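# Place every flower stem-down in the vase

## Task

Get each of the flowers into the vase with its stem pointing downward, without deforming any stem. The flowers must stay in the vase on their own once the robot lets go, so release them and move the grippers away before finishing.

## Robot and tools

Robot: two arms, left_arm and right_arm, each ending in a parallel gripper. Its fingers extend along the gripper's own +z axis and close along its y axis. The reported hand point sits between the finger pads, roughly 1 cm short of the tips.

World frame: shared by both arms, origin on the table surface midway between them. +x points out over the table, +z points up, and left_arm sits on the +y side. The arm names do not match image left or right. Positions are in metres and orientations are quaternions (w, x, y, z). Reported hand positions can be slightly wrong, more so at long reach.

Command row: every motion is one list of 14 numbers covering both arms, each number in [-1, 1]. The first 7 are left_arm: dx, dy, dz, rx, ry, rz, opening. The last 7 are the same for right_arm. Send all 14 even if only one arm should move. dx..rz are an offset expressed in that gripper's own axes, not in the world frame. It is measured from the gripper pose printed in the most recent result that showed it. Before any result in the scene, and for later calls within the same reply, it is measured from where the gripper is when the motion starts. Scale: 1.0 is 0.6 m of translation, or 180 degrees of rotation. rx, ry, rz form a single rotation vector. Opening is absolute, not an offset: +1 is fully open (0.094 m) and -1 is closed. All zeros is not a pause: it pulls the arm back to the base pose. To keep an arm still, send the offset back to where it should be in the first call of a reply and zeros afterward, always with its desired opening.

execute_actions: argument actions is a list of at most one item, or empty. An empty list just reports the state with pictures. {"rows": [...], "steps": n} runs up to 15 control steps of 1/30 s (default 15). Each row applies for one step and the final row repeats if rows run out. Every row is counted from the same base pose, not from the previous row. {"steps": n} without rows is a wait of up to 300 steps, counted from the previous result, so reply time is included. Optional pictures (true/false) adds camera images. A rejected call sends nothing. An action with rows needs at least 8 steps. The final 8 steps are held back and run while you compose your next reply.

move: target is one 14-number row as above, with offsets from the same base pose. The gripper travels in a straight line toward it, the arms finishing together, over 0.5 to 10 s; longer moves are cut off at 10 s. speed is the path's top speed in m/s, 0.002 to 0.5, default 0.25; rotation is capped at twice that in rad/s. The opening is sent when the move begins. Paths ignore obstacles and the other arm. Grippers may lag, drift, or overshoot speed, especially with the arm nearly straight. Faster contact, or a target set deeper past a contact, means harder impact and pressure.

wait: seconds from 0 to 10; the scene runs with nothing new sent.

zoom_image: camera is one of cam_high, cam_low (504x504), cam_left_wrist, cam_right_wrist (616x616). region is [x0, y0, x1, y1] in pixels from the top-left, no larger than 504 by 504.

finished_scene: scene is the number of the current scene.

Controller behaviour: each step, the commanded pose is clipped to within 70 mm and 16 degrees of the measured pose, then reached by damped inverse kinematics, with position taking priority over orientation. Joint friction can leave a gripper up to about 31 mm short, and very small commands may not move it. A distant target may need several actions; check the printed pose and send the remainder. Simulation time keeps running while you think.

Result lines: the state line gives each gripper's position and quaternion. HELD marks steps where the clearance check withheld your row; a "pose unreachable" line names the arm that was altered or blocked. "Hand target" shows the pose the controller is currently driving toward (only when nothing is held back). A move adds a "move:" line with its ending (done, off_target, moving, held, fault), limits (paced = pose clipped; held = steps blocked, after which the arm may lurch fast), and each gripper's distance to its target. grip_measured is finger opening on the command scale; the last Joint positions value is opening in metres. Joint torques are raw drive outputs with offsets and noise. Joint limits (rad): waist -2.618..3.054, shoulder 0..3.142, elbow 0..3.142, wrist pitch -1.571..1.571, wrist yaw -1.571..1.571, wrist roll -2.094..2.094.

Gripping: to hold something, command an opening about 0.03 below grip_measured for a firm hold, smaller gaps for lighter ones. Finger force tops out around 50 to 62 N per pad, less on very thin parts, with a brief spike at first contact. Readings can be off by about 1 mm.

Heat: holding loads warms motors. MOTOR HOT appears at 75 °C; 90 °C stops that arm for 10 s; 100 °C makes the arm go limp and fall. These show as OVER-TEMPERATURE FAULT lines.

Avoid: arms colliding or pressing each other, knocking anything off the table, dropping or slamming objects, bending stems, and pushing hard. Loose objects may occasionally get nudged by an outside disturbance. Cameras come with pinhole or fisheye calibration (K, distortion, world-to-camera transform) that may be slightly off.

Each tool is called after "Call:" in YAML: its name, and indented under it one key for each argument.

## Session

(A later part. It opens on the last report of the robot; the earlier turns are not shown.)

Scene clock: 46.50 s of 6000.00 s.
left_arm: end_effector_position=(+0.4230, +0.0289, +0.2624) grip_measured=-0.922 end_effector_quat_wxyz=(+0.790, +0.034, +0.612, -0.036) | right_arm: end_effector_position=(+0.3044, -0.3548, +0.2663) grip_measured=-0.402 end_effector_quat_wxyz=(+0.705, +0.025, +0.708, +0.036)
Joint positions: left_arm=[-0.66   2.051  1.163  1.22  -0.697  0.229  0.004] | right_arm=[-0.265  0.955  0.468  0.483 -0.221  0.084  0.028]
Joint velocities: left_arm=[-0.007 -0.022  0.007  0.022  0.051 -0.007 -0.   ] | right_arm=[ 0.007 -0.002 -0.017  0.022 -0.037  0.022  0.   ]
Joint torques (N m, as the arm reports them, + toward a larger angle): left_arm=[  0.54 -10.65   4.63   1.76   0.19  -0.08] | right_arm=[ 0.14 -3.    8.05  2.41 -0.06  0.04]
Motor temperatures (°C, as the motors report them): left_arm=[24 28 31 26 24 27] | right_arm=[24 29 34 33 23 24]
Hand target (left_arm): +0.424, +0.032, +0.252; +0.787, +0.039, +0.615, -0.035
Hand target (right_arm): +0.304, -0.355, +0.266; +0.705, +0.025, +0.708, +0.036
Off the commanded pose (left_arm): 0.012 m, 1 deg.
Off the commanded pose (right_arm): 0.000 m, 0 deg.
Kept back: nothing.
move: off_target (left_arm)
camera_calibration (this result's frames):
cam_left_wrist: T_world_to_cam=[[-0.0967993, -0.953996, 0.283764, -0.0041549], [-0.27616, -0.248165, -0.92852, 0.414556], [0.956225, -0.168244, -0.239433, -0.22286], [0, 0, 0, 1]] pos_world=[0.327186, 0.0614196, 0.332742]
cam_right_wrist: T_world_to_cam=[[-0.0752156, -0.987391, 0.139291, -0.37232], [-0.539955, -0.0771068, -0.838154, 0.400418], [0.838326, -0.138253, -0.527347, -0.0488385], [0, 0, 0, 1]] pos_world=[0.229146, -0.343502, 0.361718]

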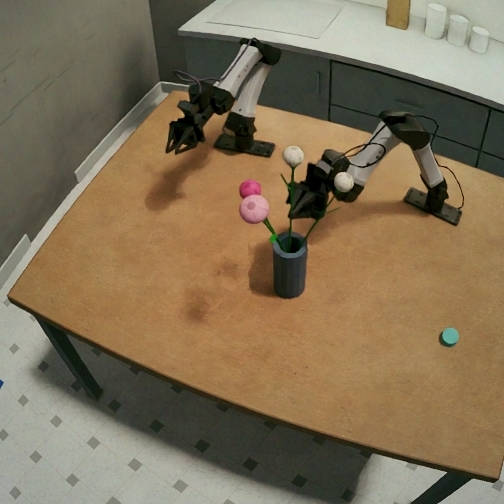

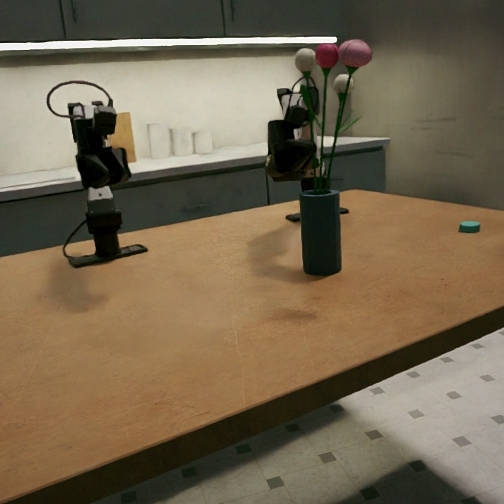

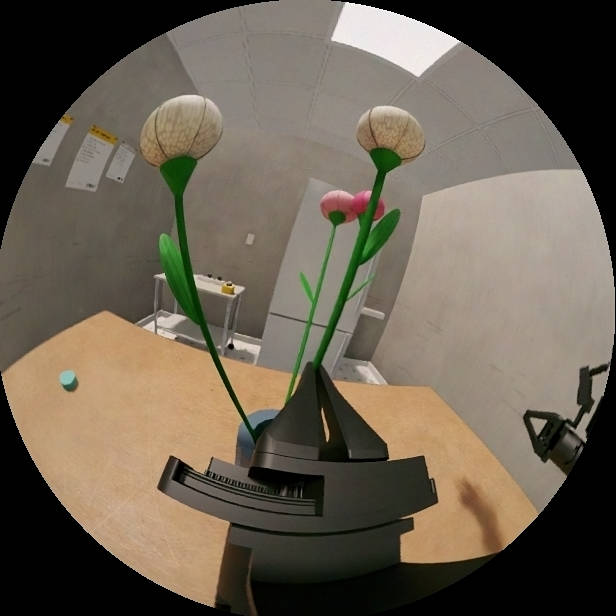

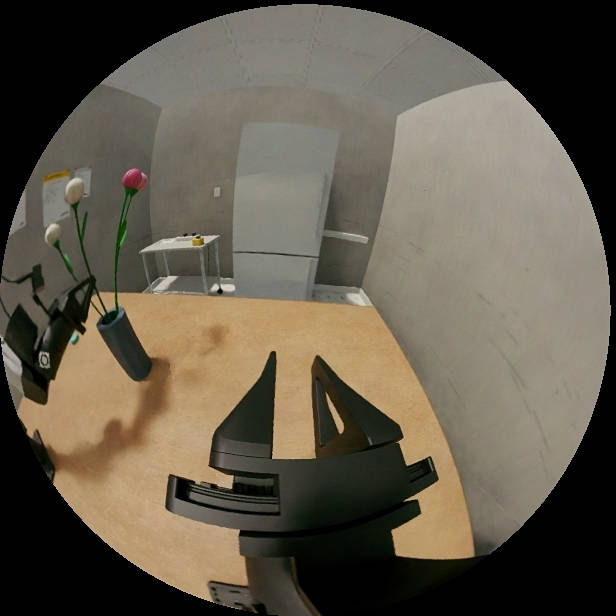

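Call:
execute_actions:
  actions:
    - {"rows":[[0.022,0,-0.004,0,0.003,0,-0.955,0,0,0,0,0,0,-0.4],[0.026,0,-0.005,0,0.003,0,-0.955,0,0,0,0,0,0,-0.4],[0.03,0,-0.006,0,0.003,0,-0.955,0,0,0,0,0,0,-0.4],[0.033,0,-0.007,0,0.003,0,-0.955,0,0,0,0,0,0,-0.4],[0.033,0,-0.007,0,0.003,0,-0.94,0,0,0,0,0,0,-0.4],[0.033,0,-0.007,0,0.003,0,-0.93,0,0,0,0,0,0,-0.4],[0.033,0,-0.007,0,0.003,0,-0.92,0,0,0,0,0,0,-0.4],[0.033,0,-0.007,0,0.003,0,-0.91,0,0,0,0,0,0,-0.4],[0.033,0,-0.007,0,0.003,0,-0.9,0,0,0,0,0,0,-0.4],[0.033,0,-0.007,0,0.003,0,-0.88,0,0,0,0,0,0,-0.4],[0.033,0,-0.007,0,0.003,0,-0.85,0,0,0,0,0,0,-0.4],[0.033,0,-0.007,0,0.003,0,-0.8,0,0,0,0,0,0,-0.4],[0.033,0,-0.007,0,0.003,0,-0.7,0,0,0,0,0,0,-0.4],[0.033,0,-0.007,0,0.003,0,-0.6,0,0,0,0,0,0,-0.4],[0.033,0,-0.007,0,0.003,0,-0.5,0,0,0,0,0,0,-0.4]],"steps":15}

Call:
move:
  target: [-0.06,0,-0.3,0,0.1,0,-0.5,0,0,0,0,0,0,-0.4]
  speed: 0.15

Scene clock: 47.23 s of 6000.00 s.
left_arm: end_effector_position=(+0.4247, +0.0270, +0.2525) grip_measured=-0.911 end_effector_quat_wxyz=(+0.789, +0.035, +0.612, -0.036) | right_arm: end_effector_position=(+0.3044, -0.3548, +0.2663) grip_measured=-0.402 end_effector_quat_wxyz=(+0.705, +0.025, +0.708, +0.036)
Joint positions: left_arm=[-0.66   2.08   1.163  1.245 -0.696  0.226  0.004] | right_arm=[-0.265  0.955  0.468  0.483 -0.221  0.084  0.028]
Joint velocities: left_arm=[ 0.007  0.105 -0.002 -0.007 -0.007 -0.081  0.005] | right_arm=[-0.002 -0.012  0.002 -0.007  0.022 -0.051  0.   ]
Joint torques (N m, as the arm reports them, + toward a larger angle): left_arm=[  0.07 -10.98   4.97   1.81   0.08  -0.1 ] | right_arm=[ 0.2  -2.9   8.18  2.42 -0.03  0.05]
Motor temperatures (°C, as the motors report them): left_arm=[24 28 31 26 24 27] | right_arm=[24 29 34 33 23 24]
Steps of this call (steps 1 to 15: nothing new was sent; steps 16 to 22: the first 7 steps of this action). Readings (end_effector_position):
16: left_arm (+0.4230, +0.0289, +0.2626) | right_arm (+0.3044, -0.3548, +0.2663)
17: left_arm (+0.4230, +0.0288, +0.2622) | right_arm (+0.3044, -0.3548, +0.2663)
19: left_arm (+0.4235, +0.0283, +0.2590) | right_arm (+0.3044, -0.3548, +0.2663)
22: the state above

Scene clock: 49.80 s of 6000.00 s.
left_arm: end_effector_position=(+0.2444, +0.0427, +0.2402) grip_measured=-0.502 end_effector_quat_wxyz=(+0.690, +0.043, +0.722, -0.032) | right_arm: end_effector_position=(+0.3044, -0.3548, +0.2663) grip_measured=-0.402 end_effector_quat_wxyz=(+0.705, +0.025, +0.708, +0.036)
Joint positions: left_arm=[-1.083  1.53   0.789  0.632 -1.139 -0.087  0.023] | right_arm=[-0.265  0.955  0.468  0.483 -0.221  0.084  0.028]
Joint velocities: left_arm=[-0.002 -0.002 -0.022 -0.081 -0.007 -0.095 -0.   ] | right_arm=[ 0.002 -0.007 -0.002 -0.051  0.037  0.007  0.   ]
Joint torques (N m, as the arm reports them, + toward a larger angle): left_arm=[-0.33 -8.47  5.81  1.58 -0.14 -0.09] | right_arm=[ 0.14 -3.09  8.21  2.39 -0.02  0.02]
Motor temperatures (°C, as the motors report them): left_arm=[24 28 31 26 24 27] | right_arm=[24 29 35 34 23 24]
Hand target (left_arm): +0.242, +0.048, +0.240; +0.689, +0.040, +0.723, -0.030
Hand target (right_arm): +0.304, -0.355, +0.266; +0.705, +0.025, +0.708, +0.036
Off your previous action's commanded pose (left_arm): 0.010 m, 1 deg at its last step (step 8 of this call).
Off your previous action's commanded pose (right_arm): 0.000 m, 0 deg at its last step (step 8 of this call).
Off the commanded pose (left_arm): 0.004 m, 1 deg.
Off the commanded pose (right_arm): 0.000 m, 0 deg.
Kept back: nothing.
move: done
camera_calibration (this result's frames):
cam_left_wrist: T_world_to_cam=[[-0.019397, -0.962772, 0.269618, -0.0171321], [-0.537599, -0.217324, -0.814713, 0.38326], [0.842977, -0.16075, -0.51337, 0.0381262], [0, 0, 0, 1]] pos_world=[0.173569, 0.0729263, 0.336439]
cam_right_wrist: T_world_to_cam=[[-0.0752156, -0.987391, 0.139291, -0.37232], [-0.539955, -0.0771068, -0.838154, 0.400418], [0.838326, -0.138253, -0.527347, -0.0488385], [0, 0, 0, 1]] pos_world=[0.229146, -0.343502, 0.361718]

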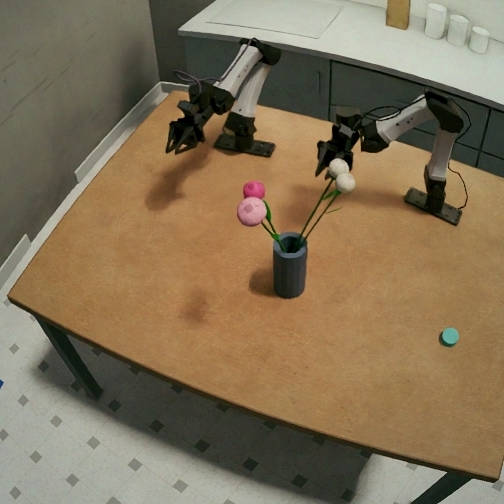

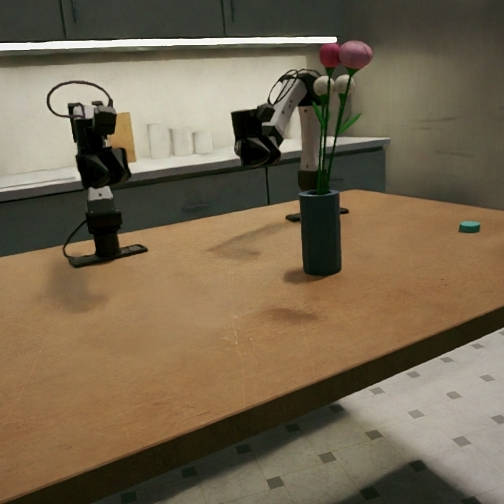

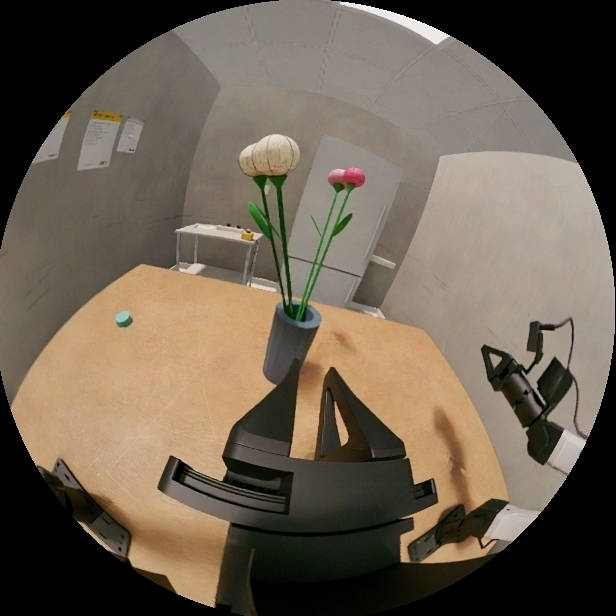

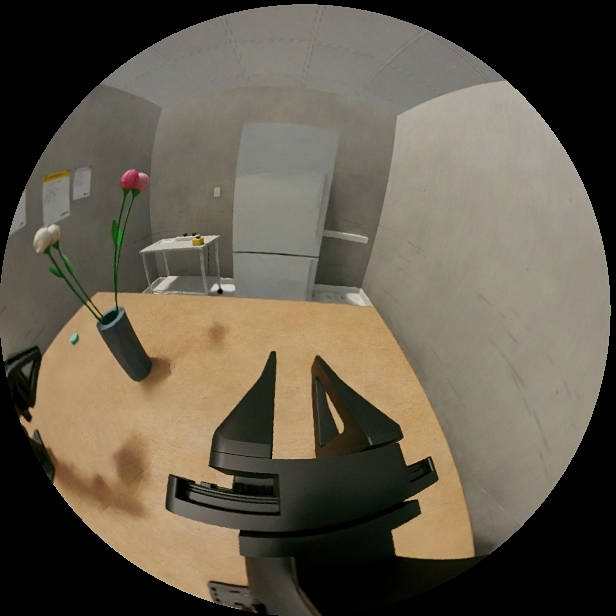

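Call:
move:
  target: [0,0.1,-0.15,0.15,0,0,-0.5,0,0,0,0,0,0,-0.4]
  speed: 0.25

Scene clock: 51.70 s of 6000.00 s.
left_arm: end_effector_position=(+0.1661, +0.1118, +0.2507) grip_measured=-0.502 end_effector_quat_wxyz=(+0.667, +0.189, +0.692, -0.201) | right_arm: end_effector_position=(+0.3044, -0.3548, +0.2663) grip_measured=-0.402 end_effector_quat_wxyz=(+0.705, +0.025, +0.708, +0.036)
Joint positions: left_arm=[-1.118  0.762  0.375  0.347 -0.723 -0.052  0.023] | right_arm=[-0.265  0.955  0.468  0.483 -0.221  0.084  0.028]
Joint velocities: left_arm=[ 0.007  0.002 -0.007 -0.007  0.022 -0.007  0.001] | right_arm=[-0.012  0.002 -0.012 -0.022 -0.007  0.037 -0.   ]
Joint torques (N m, as the arm reports them, + toward a larger angle): left_arm=[-0.31 -2.04  6.06  1.75  0.09  0.02] | right_arm=[ 0.18 -2.96  8.11  2.39 -0.03  0.06]
Motor temperatures (°C, as the motors report them): left_arm=[24 28 31 26 24 27] | right_arm=[24 28 35 34 23 24]
Hand target (left_arm): +0.163, +0.112, +0.242; +0.661, +0.203, +0.694, -0.200
Hand target (right_arm): +0.304, -0.355, +0.266; +0.705, +0.025, +0.708, +0.036
Off the commanded pose (left_arm): 0.007 m, 2 deg.
Off the commanded pose (right_arm): 0.000 m, 0 deg.
Kept back: nothing.
move: done
camera_calibration (this result's frames):
cam_left_wrist: T_world_to_cam=[[-0.435963, -0.845718, 0.307731, 0.0915628], [-0.584339, 0.00594746, -0.811488, 0.346692], [0.684459, -0.533598, -0.496779, 0.184477], [0, 0, 0, 1]] pos_world=[0.116237, 0.173811, 0.344804]
cam_right_wrist: T_world_to_cam=[[-0.0752156, -0.987391, 0.139291, -0.37232], [-0.539955, -0.0771068, -0.838154, 0.400418], [0.838326, -0.138253, -0.527347, -0.0488385], [0, 0, 0, 1]] pos_world=[0.229146, -0.343502, 0.361718]

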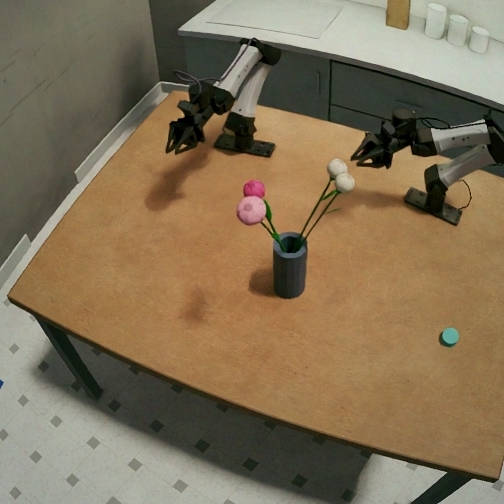

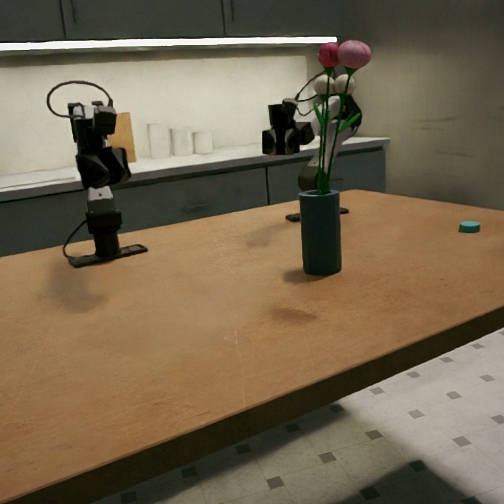

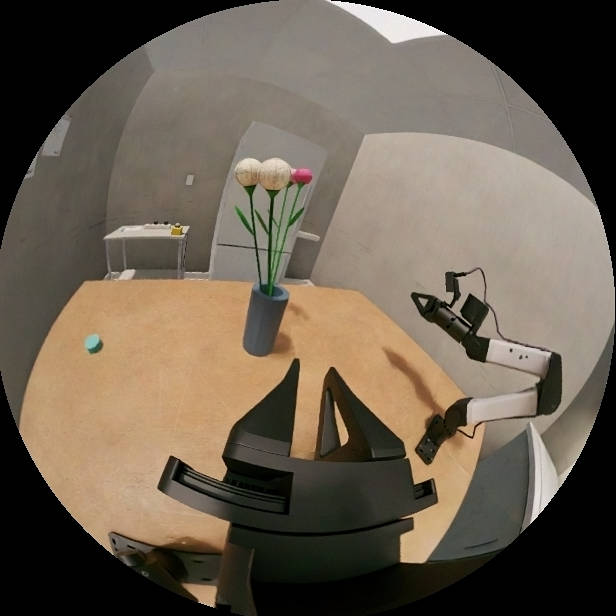

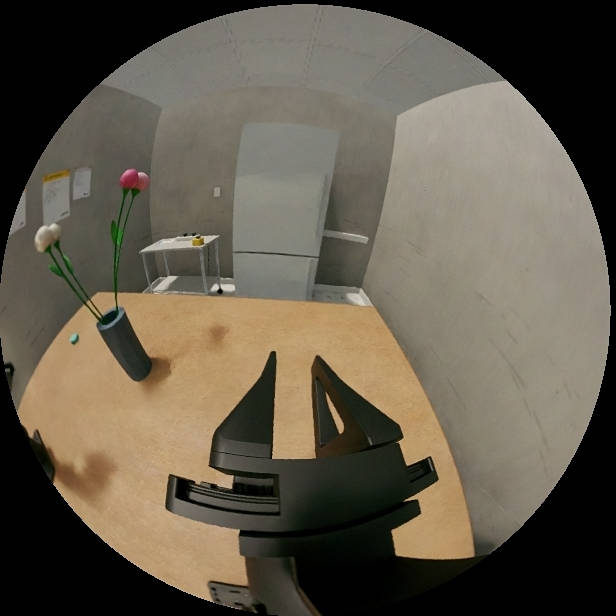

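Call:
finished_scene:
  scene: 2

The scene is finished: the task was done.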